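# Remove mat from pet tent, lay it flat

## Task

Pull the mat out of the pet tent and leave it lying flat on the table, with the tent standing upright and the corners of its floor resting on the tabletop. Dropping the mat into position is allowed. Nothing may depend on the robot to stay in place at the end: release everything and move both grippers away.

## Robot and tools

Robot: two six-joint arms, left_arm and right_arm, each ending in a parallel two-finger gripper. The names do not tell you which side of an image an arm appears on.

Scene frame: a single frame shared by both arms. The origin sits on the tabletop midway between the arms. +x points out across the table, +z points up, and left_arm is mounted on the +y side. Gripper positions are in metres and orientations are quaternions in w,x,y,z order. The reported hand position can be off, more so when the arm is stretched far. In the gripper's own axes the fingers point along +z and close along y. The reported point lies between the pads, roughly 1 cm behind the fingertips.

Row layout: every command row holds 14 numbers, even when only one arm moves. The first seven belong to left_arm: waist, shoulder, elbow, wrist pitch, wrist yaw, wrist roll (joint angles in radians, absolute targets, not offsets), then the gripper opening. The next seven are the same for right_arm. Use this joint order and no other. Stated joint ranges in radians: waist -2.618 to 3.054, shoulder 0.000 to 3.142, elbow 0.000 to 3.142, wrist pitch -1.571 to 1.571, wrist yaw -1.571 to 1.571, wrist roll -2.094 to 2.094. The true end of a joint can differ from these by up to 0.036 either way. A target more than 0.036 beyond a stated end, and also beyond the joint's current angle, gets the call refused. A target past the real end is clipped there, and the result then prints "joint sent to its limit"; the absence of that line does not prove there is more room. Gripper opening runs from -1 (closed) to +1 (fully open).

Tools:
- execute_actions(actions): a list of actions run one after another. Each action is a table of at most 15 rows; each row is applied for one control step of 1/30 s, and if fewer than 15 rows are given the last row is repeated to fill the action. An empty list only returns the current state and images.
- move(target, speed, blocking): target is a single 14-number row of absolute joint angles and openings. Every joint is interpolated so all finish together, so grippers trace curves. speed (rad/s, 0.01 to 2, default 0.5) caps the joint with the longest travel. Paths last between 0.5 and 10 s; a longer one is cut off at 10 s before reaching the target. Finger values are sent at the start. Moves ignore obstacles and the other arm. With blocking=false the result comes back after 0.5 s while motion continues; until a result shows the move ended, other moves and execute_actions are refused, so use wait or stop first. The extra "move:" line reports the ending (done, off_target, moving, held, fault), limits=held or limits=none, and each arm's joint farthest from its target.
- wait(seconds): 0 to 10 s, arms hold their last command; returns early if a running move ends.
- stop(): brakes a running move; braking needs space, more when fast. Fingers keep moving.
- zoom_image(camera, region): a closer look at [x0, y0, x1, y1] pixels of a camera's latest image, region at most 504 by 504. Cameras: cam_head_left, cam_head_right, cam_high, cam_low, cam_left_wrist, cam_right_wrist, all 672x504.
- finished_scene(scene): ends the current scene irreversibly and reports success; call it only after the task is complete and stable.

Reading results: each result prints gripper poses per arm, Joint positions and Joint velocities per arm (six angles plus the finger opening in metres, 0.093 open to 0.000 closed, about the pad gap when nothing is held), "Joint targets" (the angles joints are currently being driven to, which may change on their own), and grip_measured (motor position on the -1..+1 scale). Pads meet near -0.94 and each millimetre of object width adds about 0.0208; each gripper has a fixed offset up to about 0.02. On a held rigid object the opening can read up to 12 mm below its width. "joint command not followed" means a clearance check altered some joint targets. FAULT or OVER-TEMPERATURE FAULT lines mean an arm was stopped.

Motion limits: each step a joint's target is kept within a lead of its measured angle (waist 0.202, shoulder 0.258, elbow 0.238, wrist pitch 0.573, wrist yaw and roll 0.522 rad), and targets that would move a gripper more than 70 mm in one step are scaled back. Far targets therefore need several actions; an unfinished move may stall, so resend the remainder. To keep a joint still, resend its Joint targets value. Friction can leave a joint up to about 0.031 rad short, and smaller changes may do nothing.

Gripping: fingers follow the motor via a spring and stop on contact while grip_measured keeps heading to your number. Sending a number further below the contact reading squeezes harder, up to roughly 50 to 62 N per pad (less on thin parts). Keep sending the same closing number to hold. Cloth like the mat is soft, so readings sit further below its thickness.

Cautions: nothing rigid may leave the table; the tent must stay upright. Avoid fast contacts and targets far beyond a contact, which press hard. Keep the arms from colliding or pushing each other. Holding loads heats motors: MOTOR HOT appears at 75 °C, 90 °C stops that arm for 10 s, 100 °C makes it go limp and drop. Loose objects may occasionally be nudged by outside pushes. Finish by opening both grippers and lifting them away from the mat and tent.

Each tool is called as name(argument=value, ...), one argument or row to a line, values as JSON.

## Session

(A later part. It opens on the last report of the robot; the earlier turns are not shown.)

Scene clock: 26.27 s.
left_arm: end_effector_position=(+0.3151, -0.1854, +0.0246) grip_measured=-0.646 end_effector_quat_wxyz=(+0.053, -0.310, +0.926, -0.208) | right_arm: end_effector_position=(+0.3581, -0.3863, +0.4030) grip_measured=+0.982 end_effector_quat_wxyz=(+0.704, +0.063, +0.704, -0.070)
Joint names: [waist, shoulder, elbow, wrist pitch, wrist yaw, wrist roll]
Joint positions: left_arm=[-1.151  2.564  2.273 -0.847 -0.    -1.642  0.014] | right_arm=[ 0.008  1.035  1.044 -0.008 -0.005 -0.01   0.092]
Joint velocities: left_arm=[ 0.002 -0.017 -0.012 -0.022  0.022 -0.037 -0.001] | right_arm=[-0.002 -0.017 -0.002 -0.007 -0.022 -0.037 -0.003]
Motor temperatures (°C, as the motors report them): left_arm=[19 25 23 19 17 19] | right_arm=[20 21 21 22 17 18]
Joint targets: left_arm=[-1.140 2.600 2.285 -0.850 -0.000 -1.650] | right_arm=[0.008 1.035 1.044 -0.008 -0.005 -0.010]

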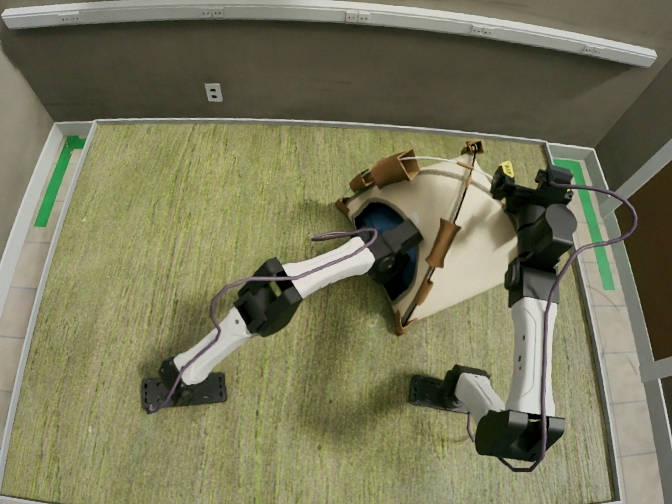

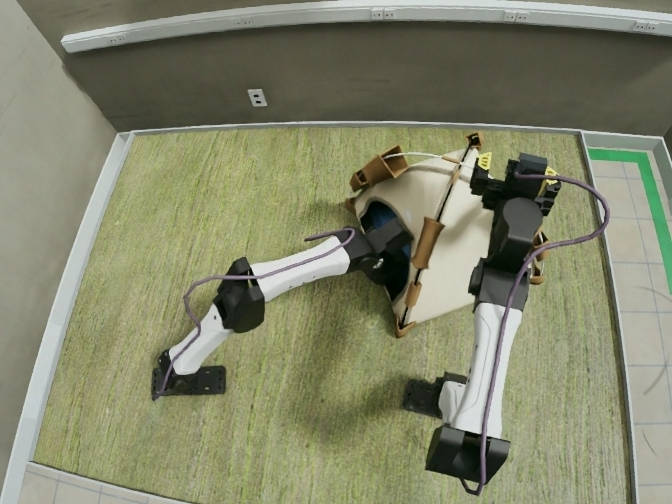

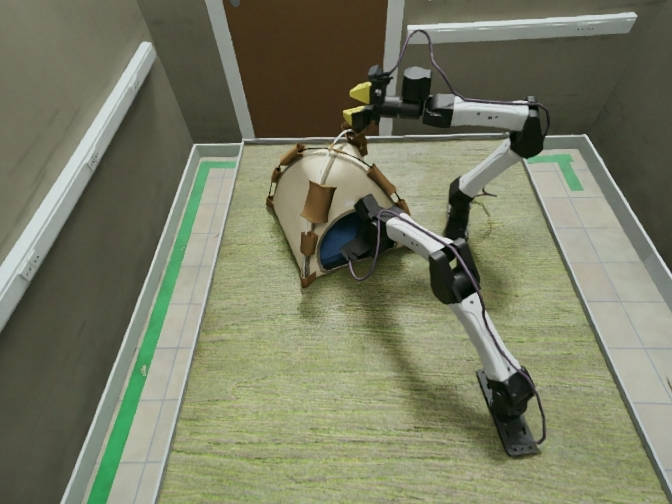

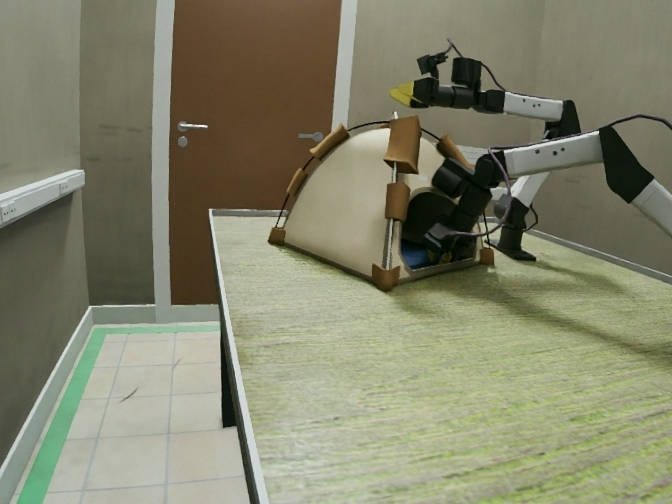

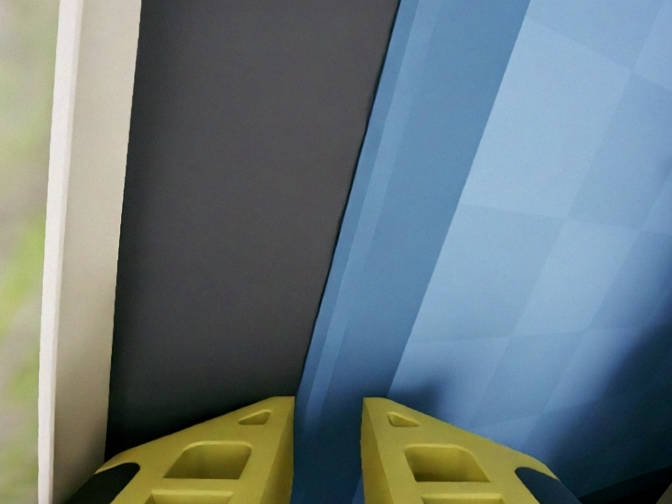

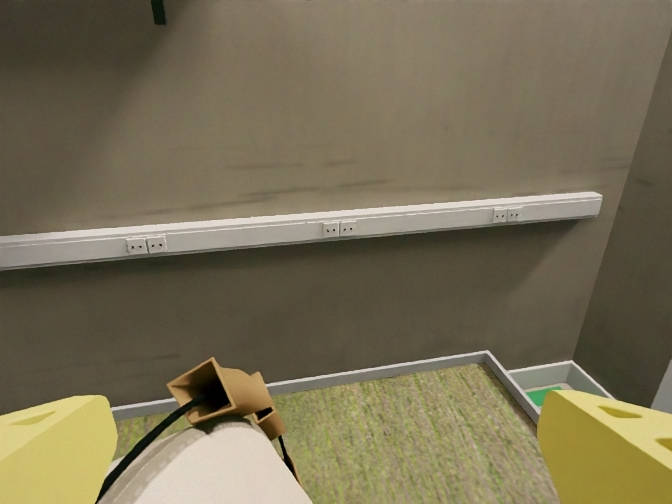

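execute_actions(
  actions=[
    [[-1.14,2.61,2.285,-0.85,0,-1.65,-0.8,0.008,1.035,1.044,-0.008,-0.005,-0.01,1]],
    [[-1.14,2.61,2.285,-0.85,0,-1.65,-1,0.008,1.035,1.044,-0.008,-0.005,-0.01,1]],
    [[-1.14,2.54,2.285,-0.85,0,-1.65,-1,0.008,1.035,1.044,-0.008,-0.005,-0.01,1]],
    [[-1.14,2.51,2.285,-0.85,0,-1.65,-1,0.008,1.035,1.044,-0.008,-0.005,-0.01,1]],
  ],
)

Scene clock: 28.70 s.
left_arm: end_effector_position=(+0.3169, -0.1882, +0.0495) grip_measured=-0.989 end_effector_quat_wxyz=(+0.058, -0.308, +0.922, -0.228) | right_arm: end_effector_position=(+0.3581, -0.3863, +0.4030) grip_measured=+0.982 end_effector_quat_wxyz=(+0.704, +0.063, +0.704, -0.070)
Joint names: [waist, shoulder, elbow, wrist pitch, wrist yaw, wrist roll]
Joint positions: left_arm=[-1.151  2.524  2.279 -0.851 -0.    -1.642  0.   ] | right_arm=[ 0.008  1.035  1.044 -0.008 -0.005 -0.01   0.092]
Joint velocities: left_arm=[ 0.012  0.002 -0.002 -0.051  0.037  0.066  0.   ] | right_arm=[ 0.017  0.002  0.007  0.037 -0.037  0.022 -0.001]
Motor temperatures (°C, as the motors report them): left_arm=[19 26 23 19 17 19] | right_arm=[20 21 22 23 17 18]
Joint targets: left_arm=[-1.140 2.510 2.285 -0.850 -0.000 -1.650] | right_arm=[0.008 1.035 1.044 -0.008 -0.005 -0.010]

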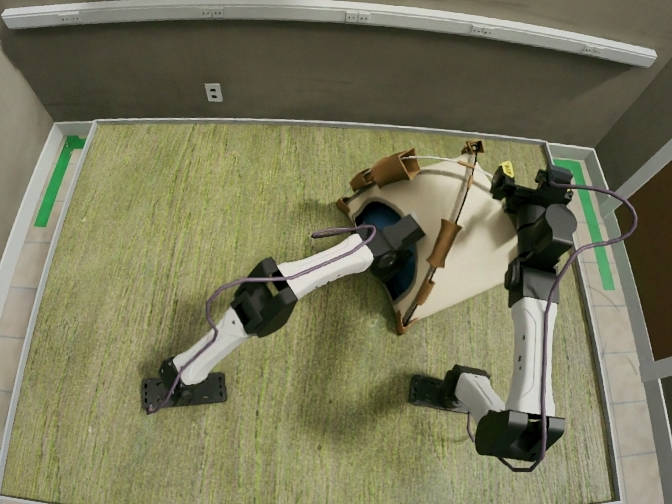

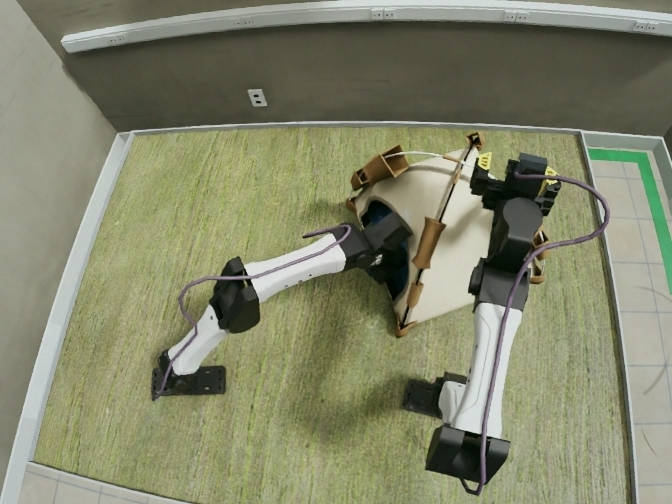

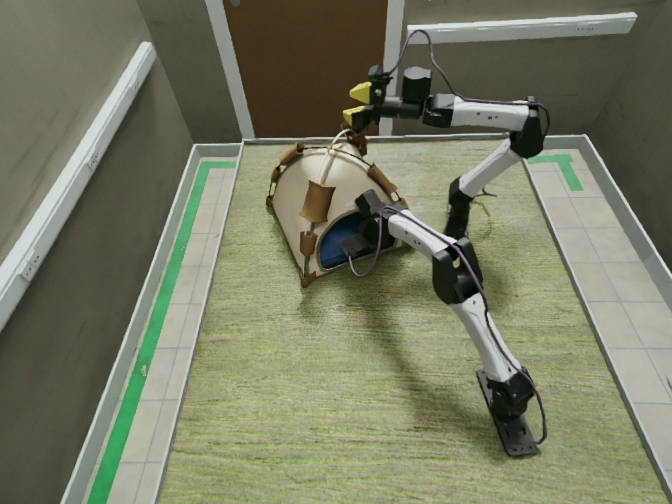

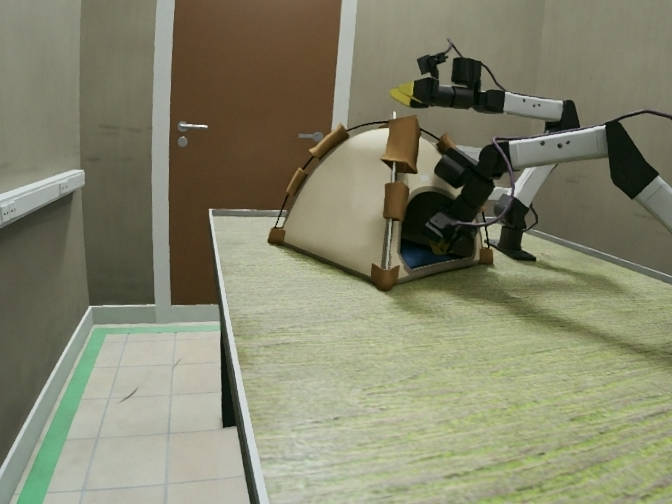

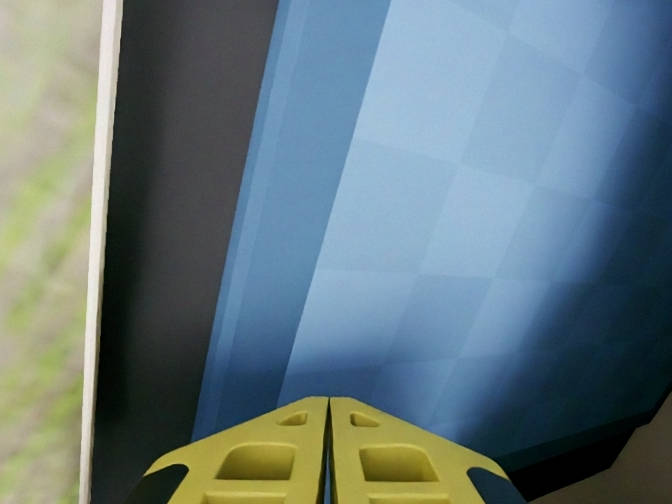

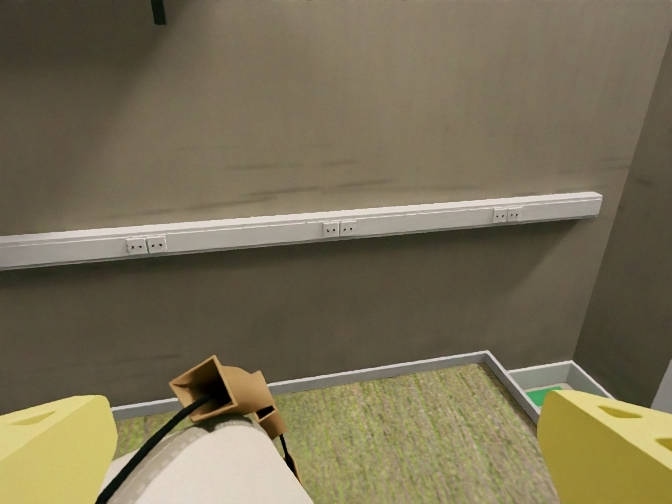

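move(
  target=[-1.08,1.98,1.282,-0.089,0,0,0.7,0.008,1.035,1.044,-0.008,-0.005,-0.01,1],
  speed=1.0,
)

move(
  target=[-1.08,2.42,1.895,-0.21,0,0,0.7,0.008,1.035,1.044,-0.008,-0.005,-0.01,1],
  speed=0.5,
)

Scene clock: 32.43 s.
left_arm: end_effector_position=(+0.3018, -0.1072, +0.0665) grip_measured=+0.697 end_effector_quat_wxyz=(+0.330, +0.416, +0.831, -0.169) | right_arm: end_effector_position=(+0.3581, -0.3863, +0.4030) grip_measured=+0.982 end_effector_quat_wxyz=(+0.704, +0.063, +0.704, -0.070)
Joint names: [waist, shoulder, elbow, wrist pitch, wrist yaw, wrist roll]
Joint positions: left_arm=[-1.091  1.999  1.303 -0.116 -0.    -0.009  0.079] | right_arm=[ 0.008  1.035  1.044 -0.008 -0.005 -0.01   0.092]
Joint velocities: left_arm=[-0.007 -0.017  0.002 -0.066 -0.007  0.037 -0.   ] | right_arm=[ 0.007 -0.022  0.007 -0.022 -0.007 -0.022 -0.   ]
Motor temperatures (°C, as the motors report them): left_arm=[19 28 23 20 17 19] | right_arm=[20 21 22 23 17 18]
Joint targets: left_arm=[-1.080 1.980 1.282 -0.089 0.000 0.000] | right_arm=[0.008 1.035 1.044 -0.008 -0.005 -0.010]
move: off_target (left_arm); limits=none; left_arm: farthest joint: the wrist pitch, 0.027 radians from its target (0.762 radians at the start); right_arm: farthest joint: the waist, 0.000 radians from its target (0.000 radians at the start)

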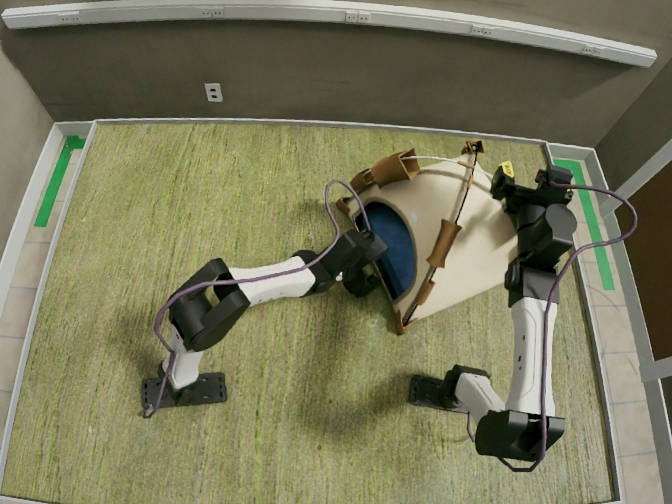

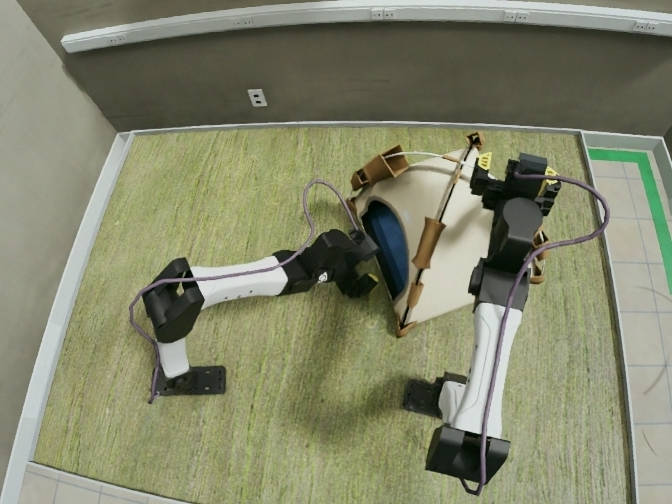

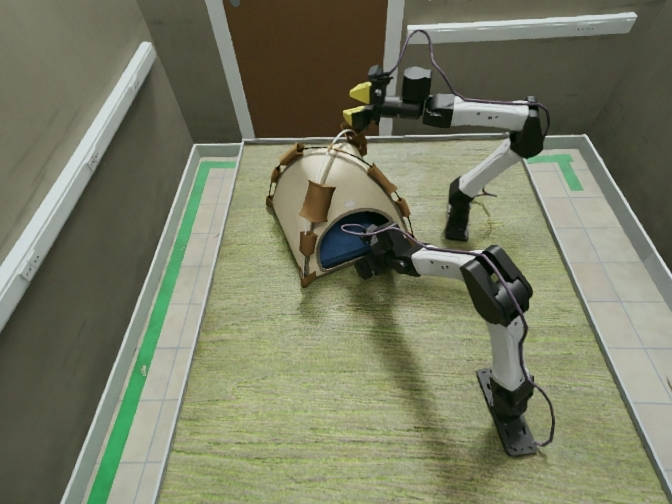

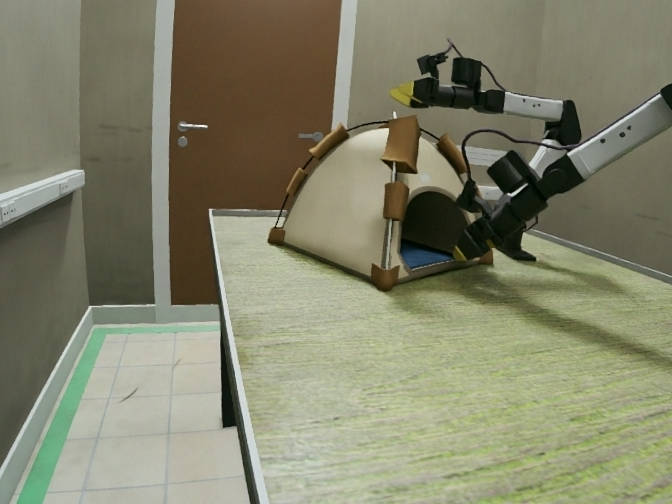

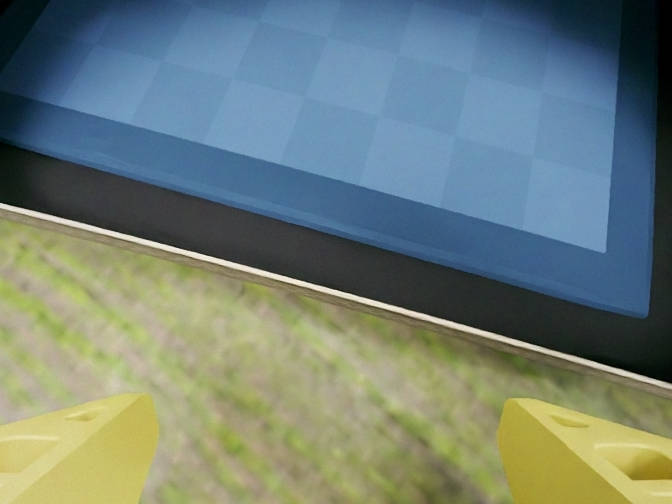

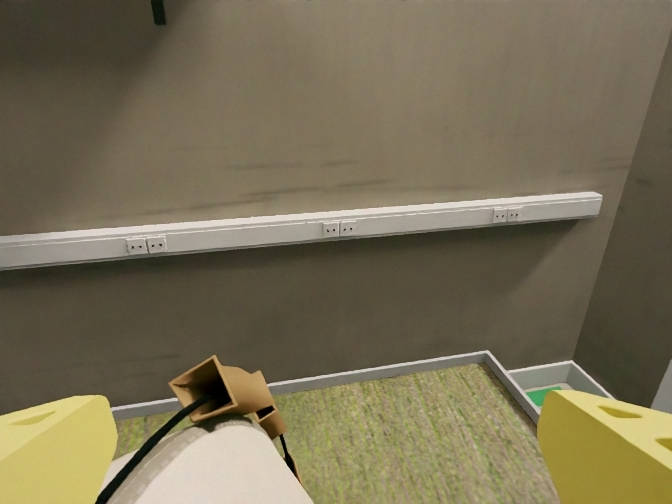

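Scene clock: 34.13 s.
left_arm: end_effector_position=(+0.3688, -0.1982, +0.0483) grip_measured=+0.697 end_effector_quat_wxyz=(+0.357, +0.410, +0.819, -0.183) | right_arm: end_effector_position=(+0.3581, -0.3863, +0.4030) grip_measured=+0.982 end_effector_quat_wxyz=(+0.704, +0.063, +0.704, -0.070)
Joint names: [waist, shoulder, elbow, wrist pitch, wrist yaw, wrist roll]
Joint positions: left_arm=[-1.091  2.414  1.867 -0.197 -0.    -0.008  0.079] | right_arm=[ 0.008  1.035  1.044 -0.008 -0.005 -0.01   0.092]
Joint velocities: left_arm=[ 0.002  0.032 -0.012 -0.051 -0.066  0.022  0.   ] | right_arm=[-0.007 -0.012 -0.012  0.066  0.007 -0.022  0.001]
Motor temperatures (°C, as the motors report them): left_arm=[19 29 24 20 17 19] | right_arm=[20 21 22 23 17 18]
Joint targets: left_arm=[-1.080 2.420 1.895 -0.210 -0.000 0.000] | right_arm=[0.008 1.035 1.044 -0.008 -0.005 -0.010]
move: off_target (left_arm); limits=none; left_arm: farthest joint: the elbow, 0.028 radians from its target (0.592 radians at the start); right_arm: farthest joint: the waist, 0.000 radians from its target (0.000 radians at the start)

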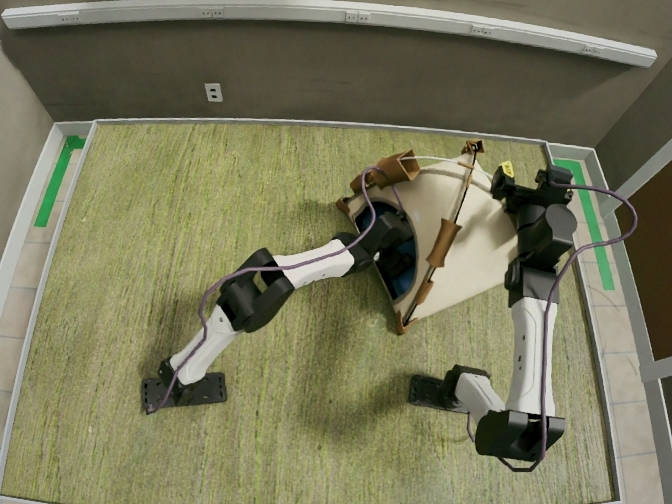

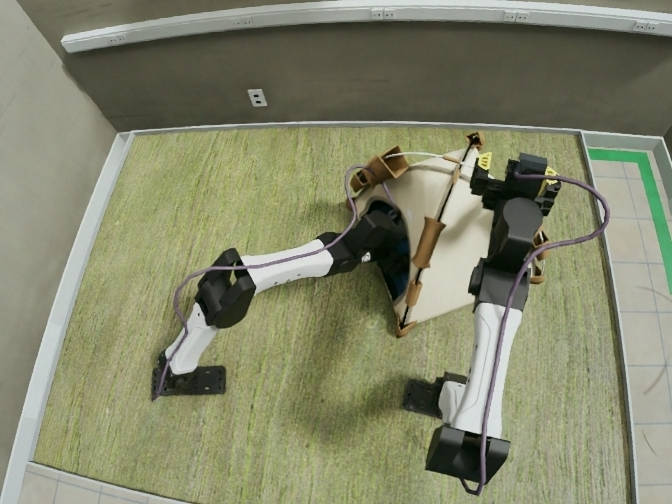

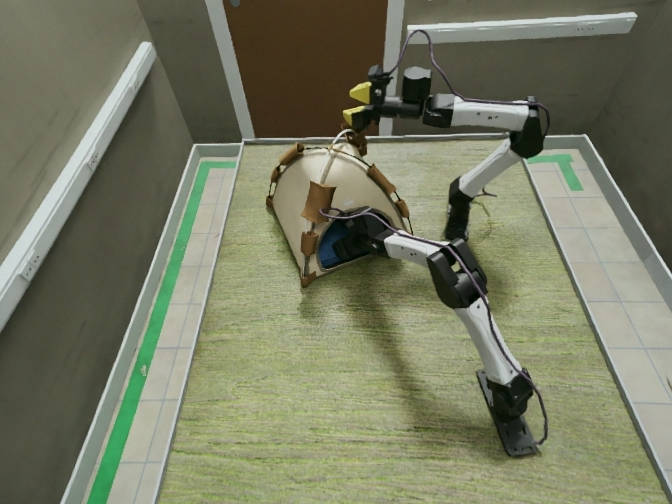

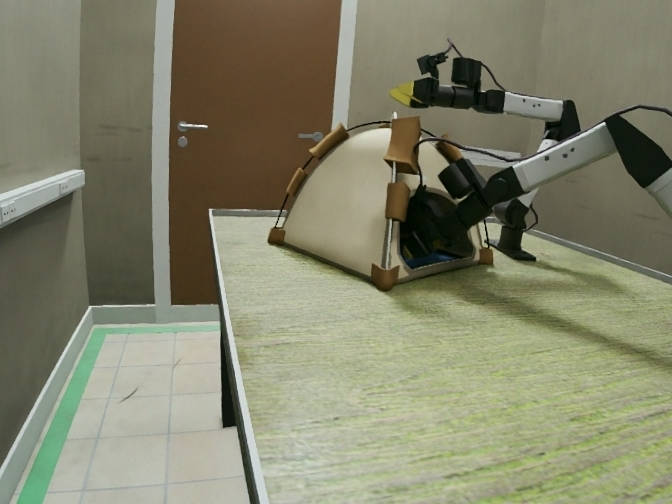

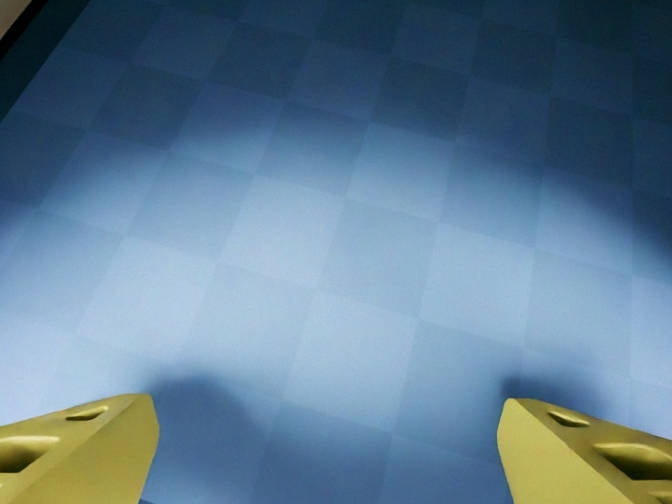

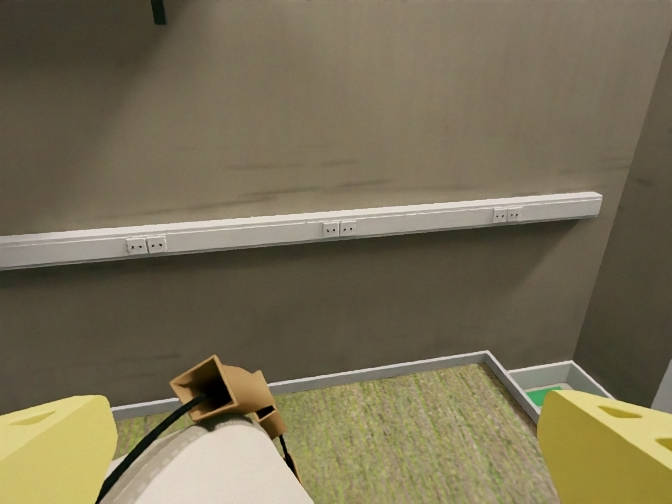

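Press down and close gradually.

execute_actions(
  actions=[
    [[-1.08,2.46,1.88,-0.21,0,0,0.7,0.008,1.035,1.044,-0.008,-0.005,-0.01,1]],
    [[-1.08,2.51,1.88,-0.21,0,0,0.7,0.008,1.035,1.044,-0.008,-0.005,-0.01,1]],
    [[-1.08,2.52,1.88,-0.21,0,0,0.4,0.008,1.035,1.044,-0.008,-0.005,-0.01,1]],
    [[-1.08,2.52,1.88,-0.21,0,0,0.1,0.008,1.035,1.044,-0.008,-0.005,-0.01,1]],
    [[-1.08,2.52,1.88,-0.21,0,0,-0.2,0.008,1.035,1.044,-0.008,-0.005,-0.01,1]],
  ],
)

Scene clock: 37.10 s.
left_arm: end_effector_position=(+0.3752, -0.2042, +0.0312) grip_measured=-0.197 end_effector_quat_wxyz=(+0.367, +0.409, +0.815, -0.183) | right_arm: end_effector_position=(+0.3581, -0.3863, +0.4030) grip_measured=+0.982 end_effector_quat_wxyz=(+0.704, +0.063, +0.704, -0.070)
Joint names: [waist, shoulder, elbow, wrist pitch, wrist yaw, wrist roll]
Joint positions: left_arm=[-1.09   2.467  1.878 -0.136 -0.005 -0.004  0.036] | right_arm=[ 0.008  1.035  1.044 -0.008 -0.005 -0.01   0.092]
Joint velocities: left_arm=[-0.007  0.002  0.022 -0.066  0.007  0.022 -0.   ] | right_arm=[ 0.002 -0.012  0.007  0.022  0.007  0.007  0.001]
Motor temperatures (°C, as the motors report them): left_arm=[19 29 24 20 17 19] | right_arm=[20 21 23 23 17 18]
Joint targets: left_arm=[-1.080 2.520 1.880 -0.210 0.000 0.000] | right_arm=[0.008 1.035 1.044 -0.008 -0.005 -0.010]

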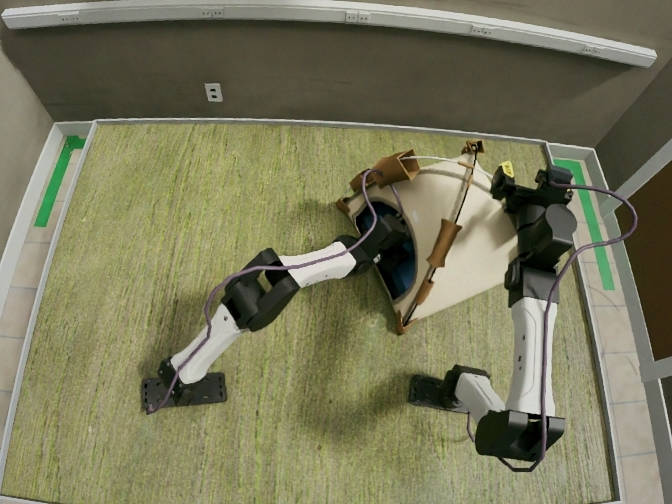

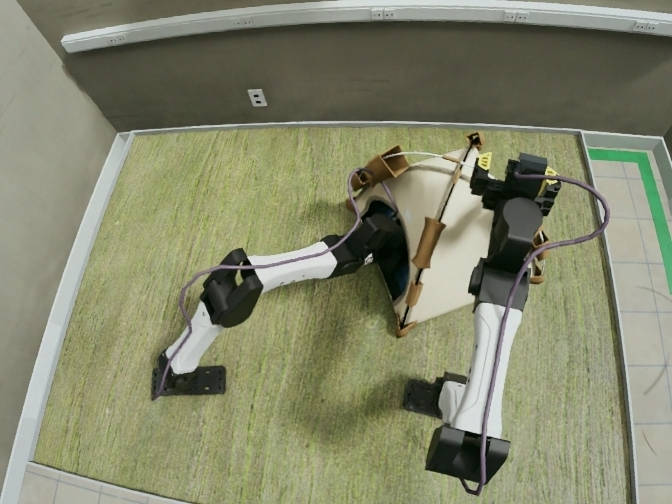

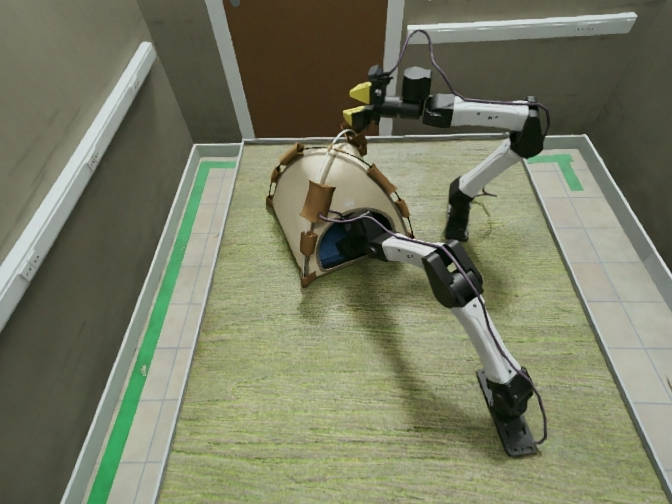

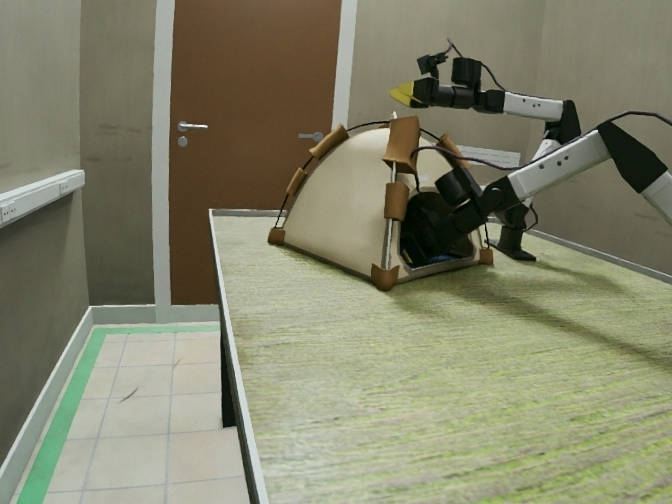

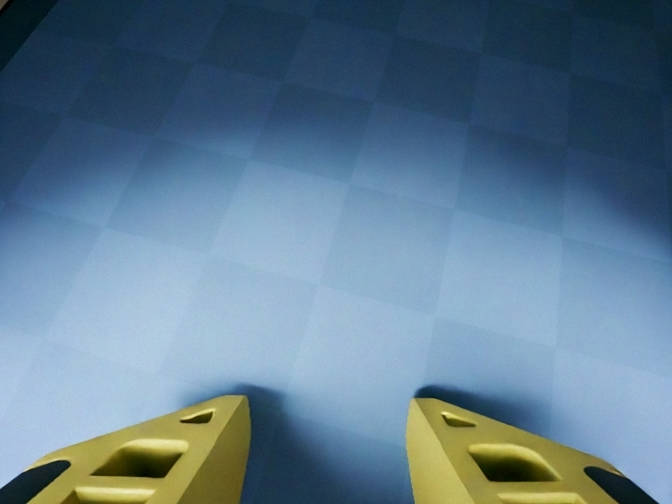

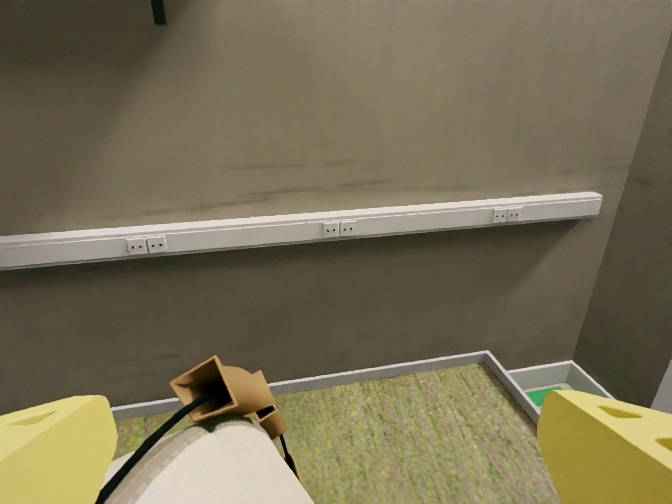

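move(
  target=[-1.08,2.28,1.45,0.02,0,0,-0.2,0.008,1.035,1.044,-0.008,-0.005,-0.01,1],
  speed=0.2,
)

Scene clock: 40.10 s.
left_arm: end_effector_position=(+0.3449, -0.1631, +0.0303) grip_measured=-0.197 end_effector_quat_wxyz=(+0.380, +0.406, +0.809, -0.190) | right_arm: end_effector_position=(+0.3581, -0.3863, +0.4030) grip_measured=+0.982 end_effector_quat_wxyz=(+0.704, +0.063, +0.704, -0.070)
Joint names: [waist, shoulder, elbow, wrist pitch, wrist yaw, wrist roll]
Joint positions: left_arm=[-1.09   2.274  1.494  0.086 -0.005 -0.004  0.036] | right_arm=[ 0.008  1.035  1.044 -0.008 -0.005 -0.01   0.092]
Joint velocities: left_arm=[ 0.002 -0.007 -0.017  0.051  0.022 -0.022 -0.001] | right_arm=[-0.002  0.002  0.007 -0.051  0.037 -0.051 -0.001]
Motor temperatures (°C, as the motors report them): left_arm=[19 30 24 20 17 19] | right_arm=[20 21 23 24 17 18]
Joint targets: left_arm=[-1.080 2.280 1.450 0.020 0.000 0.000] | right_arm=[0.008 1.035 1.044 -0.008 -0.005 -0.010]
move: off_target (left_arm); limits=none; left_arm: farthest joint: the wrist pitch, 0.066 radians from its target (0.156 radians at the start); right_arm: farthest joint: the waist, 0.000 radians from its target (0.000 radians at the start)

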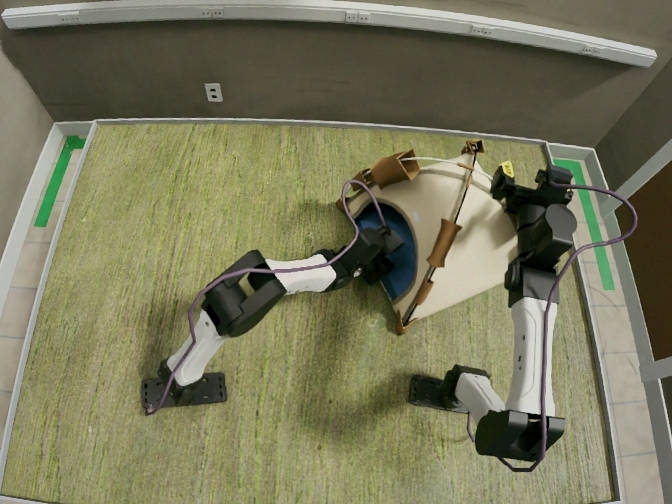

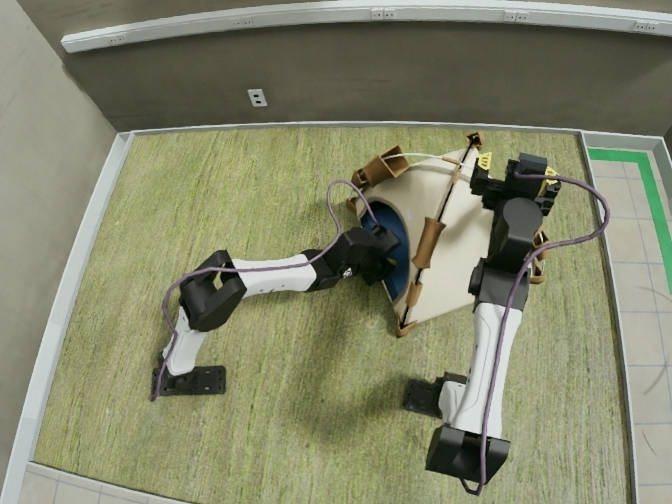

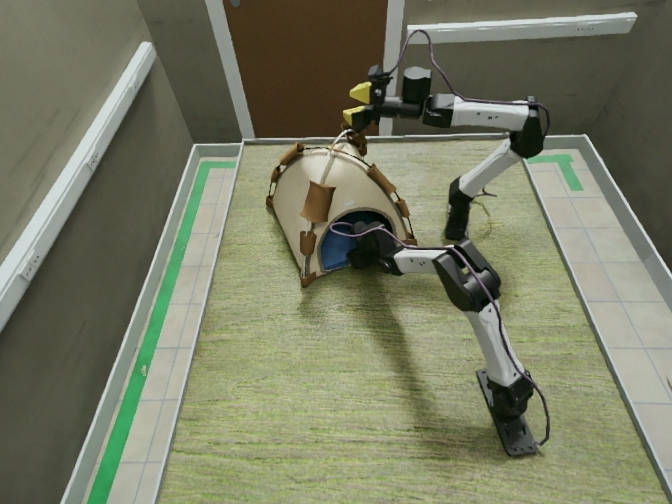

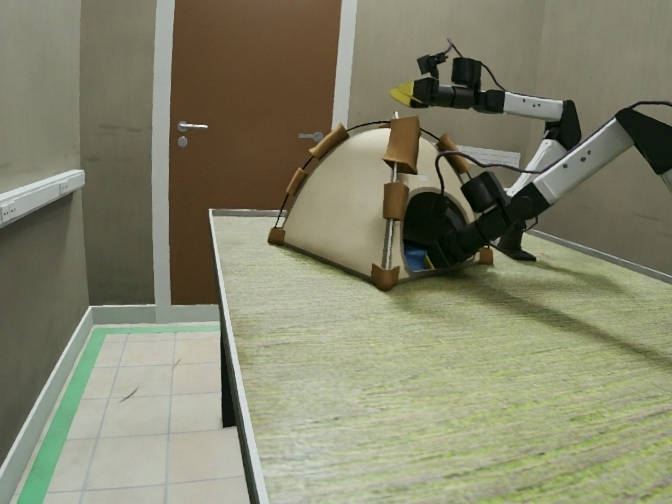

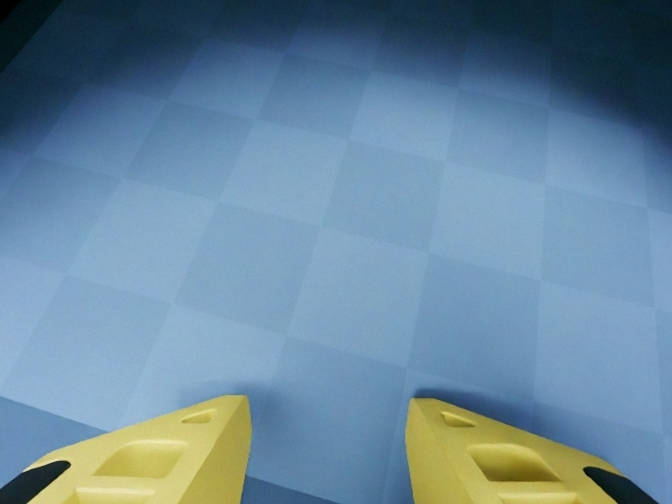

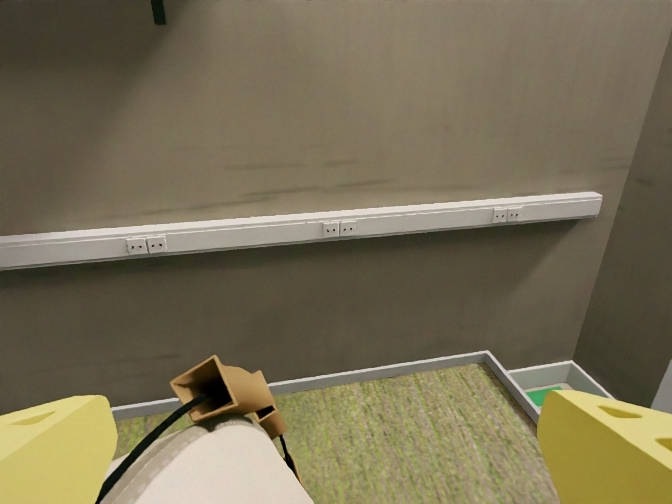

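move(
  target=[-1.08,1.9,1.2,-0.05,0,0,-0.2,0.008,1.035,1.044,-0.008,-0.005,-0.01,1],
  speed=0.5,
)

Scene clock: 41.73 s.
left_arm: end_effector_position=(+0.2996, -0.1017, +0.0913) grip_measured=-0.197 end_effector_quat_wxyz=(+0.366, +0.409, +0.816, -0.183) | right_arm: end_effector_position=(+0.3581, -0.3863, +0.4030) grip_measured=+0.982 end_effector_quat_wxyz=(+0.704, +0.063, +0.704, -0.070)
Joint names: [waist, shoulder, elbow, wrist pitch, wrist yaw, wrist roll]
Joint positions: left_arm=[-1.09   1.914  1.224 -0.036 -0.005 -0.004  0.036] | right_arm=[ 0.008  1.035  1.044 -0.008 -0.005 -0.01   0.092]
Joint velocities: left_arm=[ 0.007 -0.007  0.002 -0.022 -0.022 -0.051  0.001] | right_arm=[ 0.002 -0.012 -0.007 -0.007  0.037  0.022  0.001]
Motor temperatures (°C, as the motors report them): left_arm=[19 31 24 20 17 19] | right_arm=[20 21 23 24 17 18]
Joint targets: left_arm=[-1.080 1.900 1.200 -0.050 0.000 -0.000] | right_arm=[0.008 1.035 1.044 -0.008 -0.005 -0.010]
move: off_target (left_arm); limits=none; left_arm: farthest joint: the elbow, 0.024 radians from its target (0.294 radians at the start); right_arm: farthest joint: the waist, 0.000 radians from its target (0.000 radians at the start)

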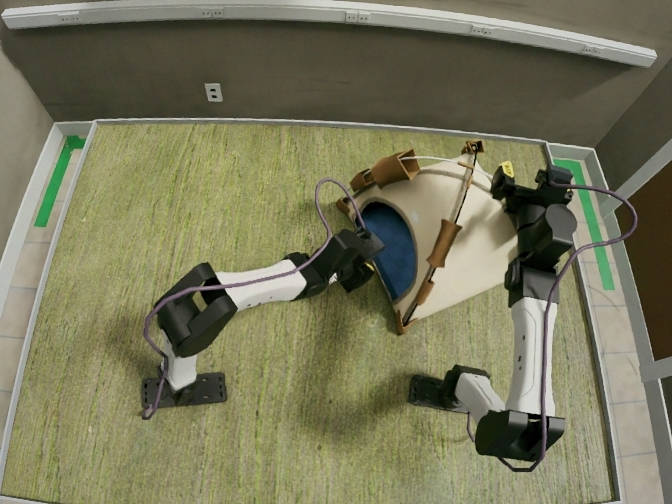

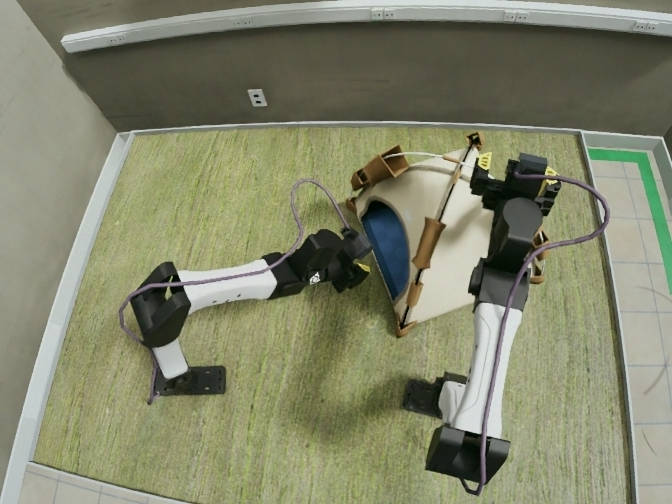

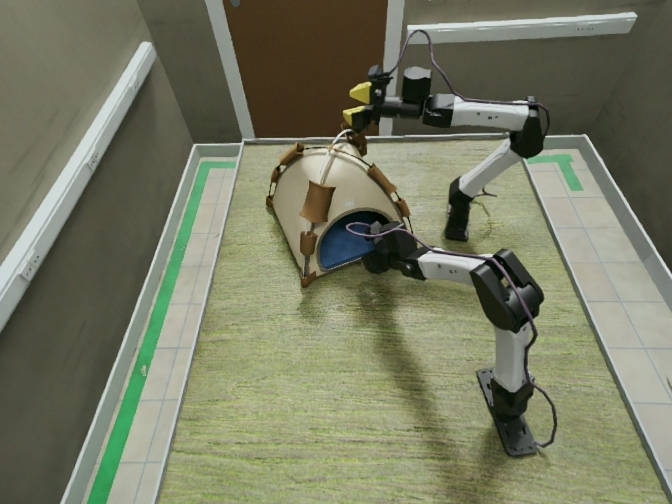

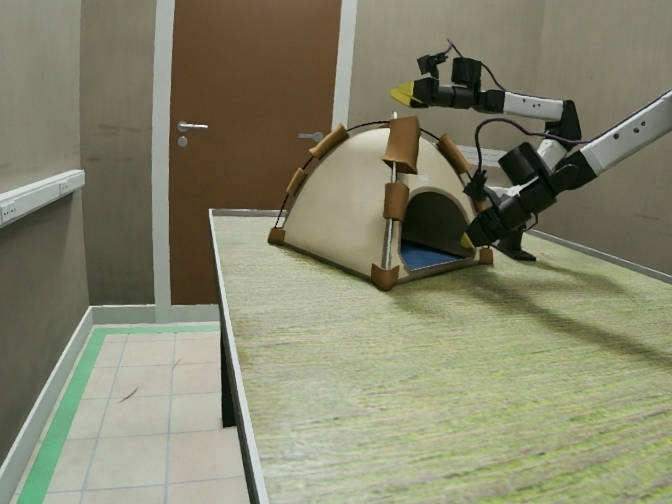

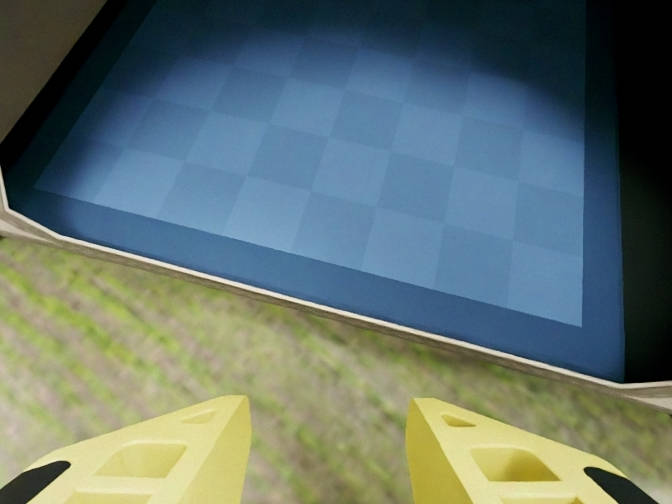

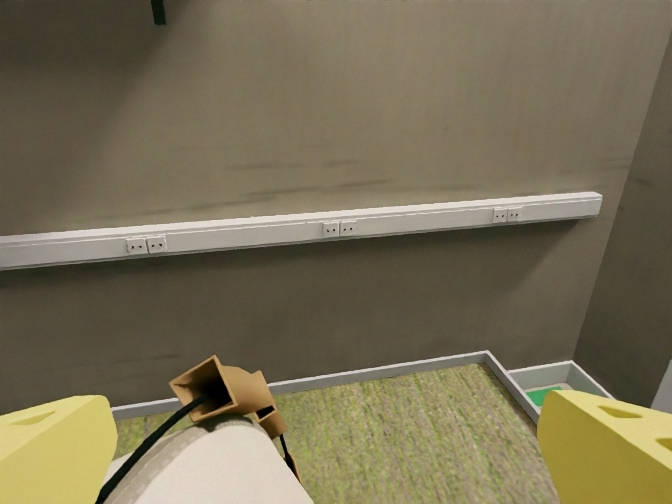

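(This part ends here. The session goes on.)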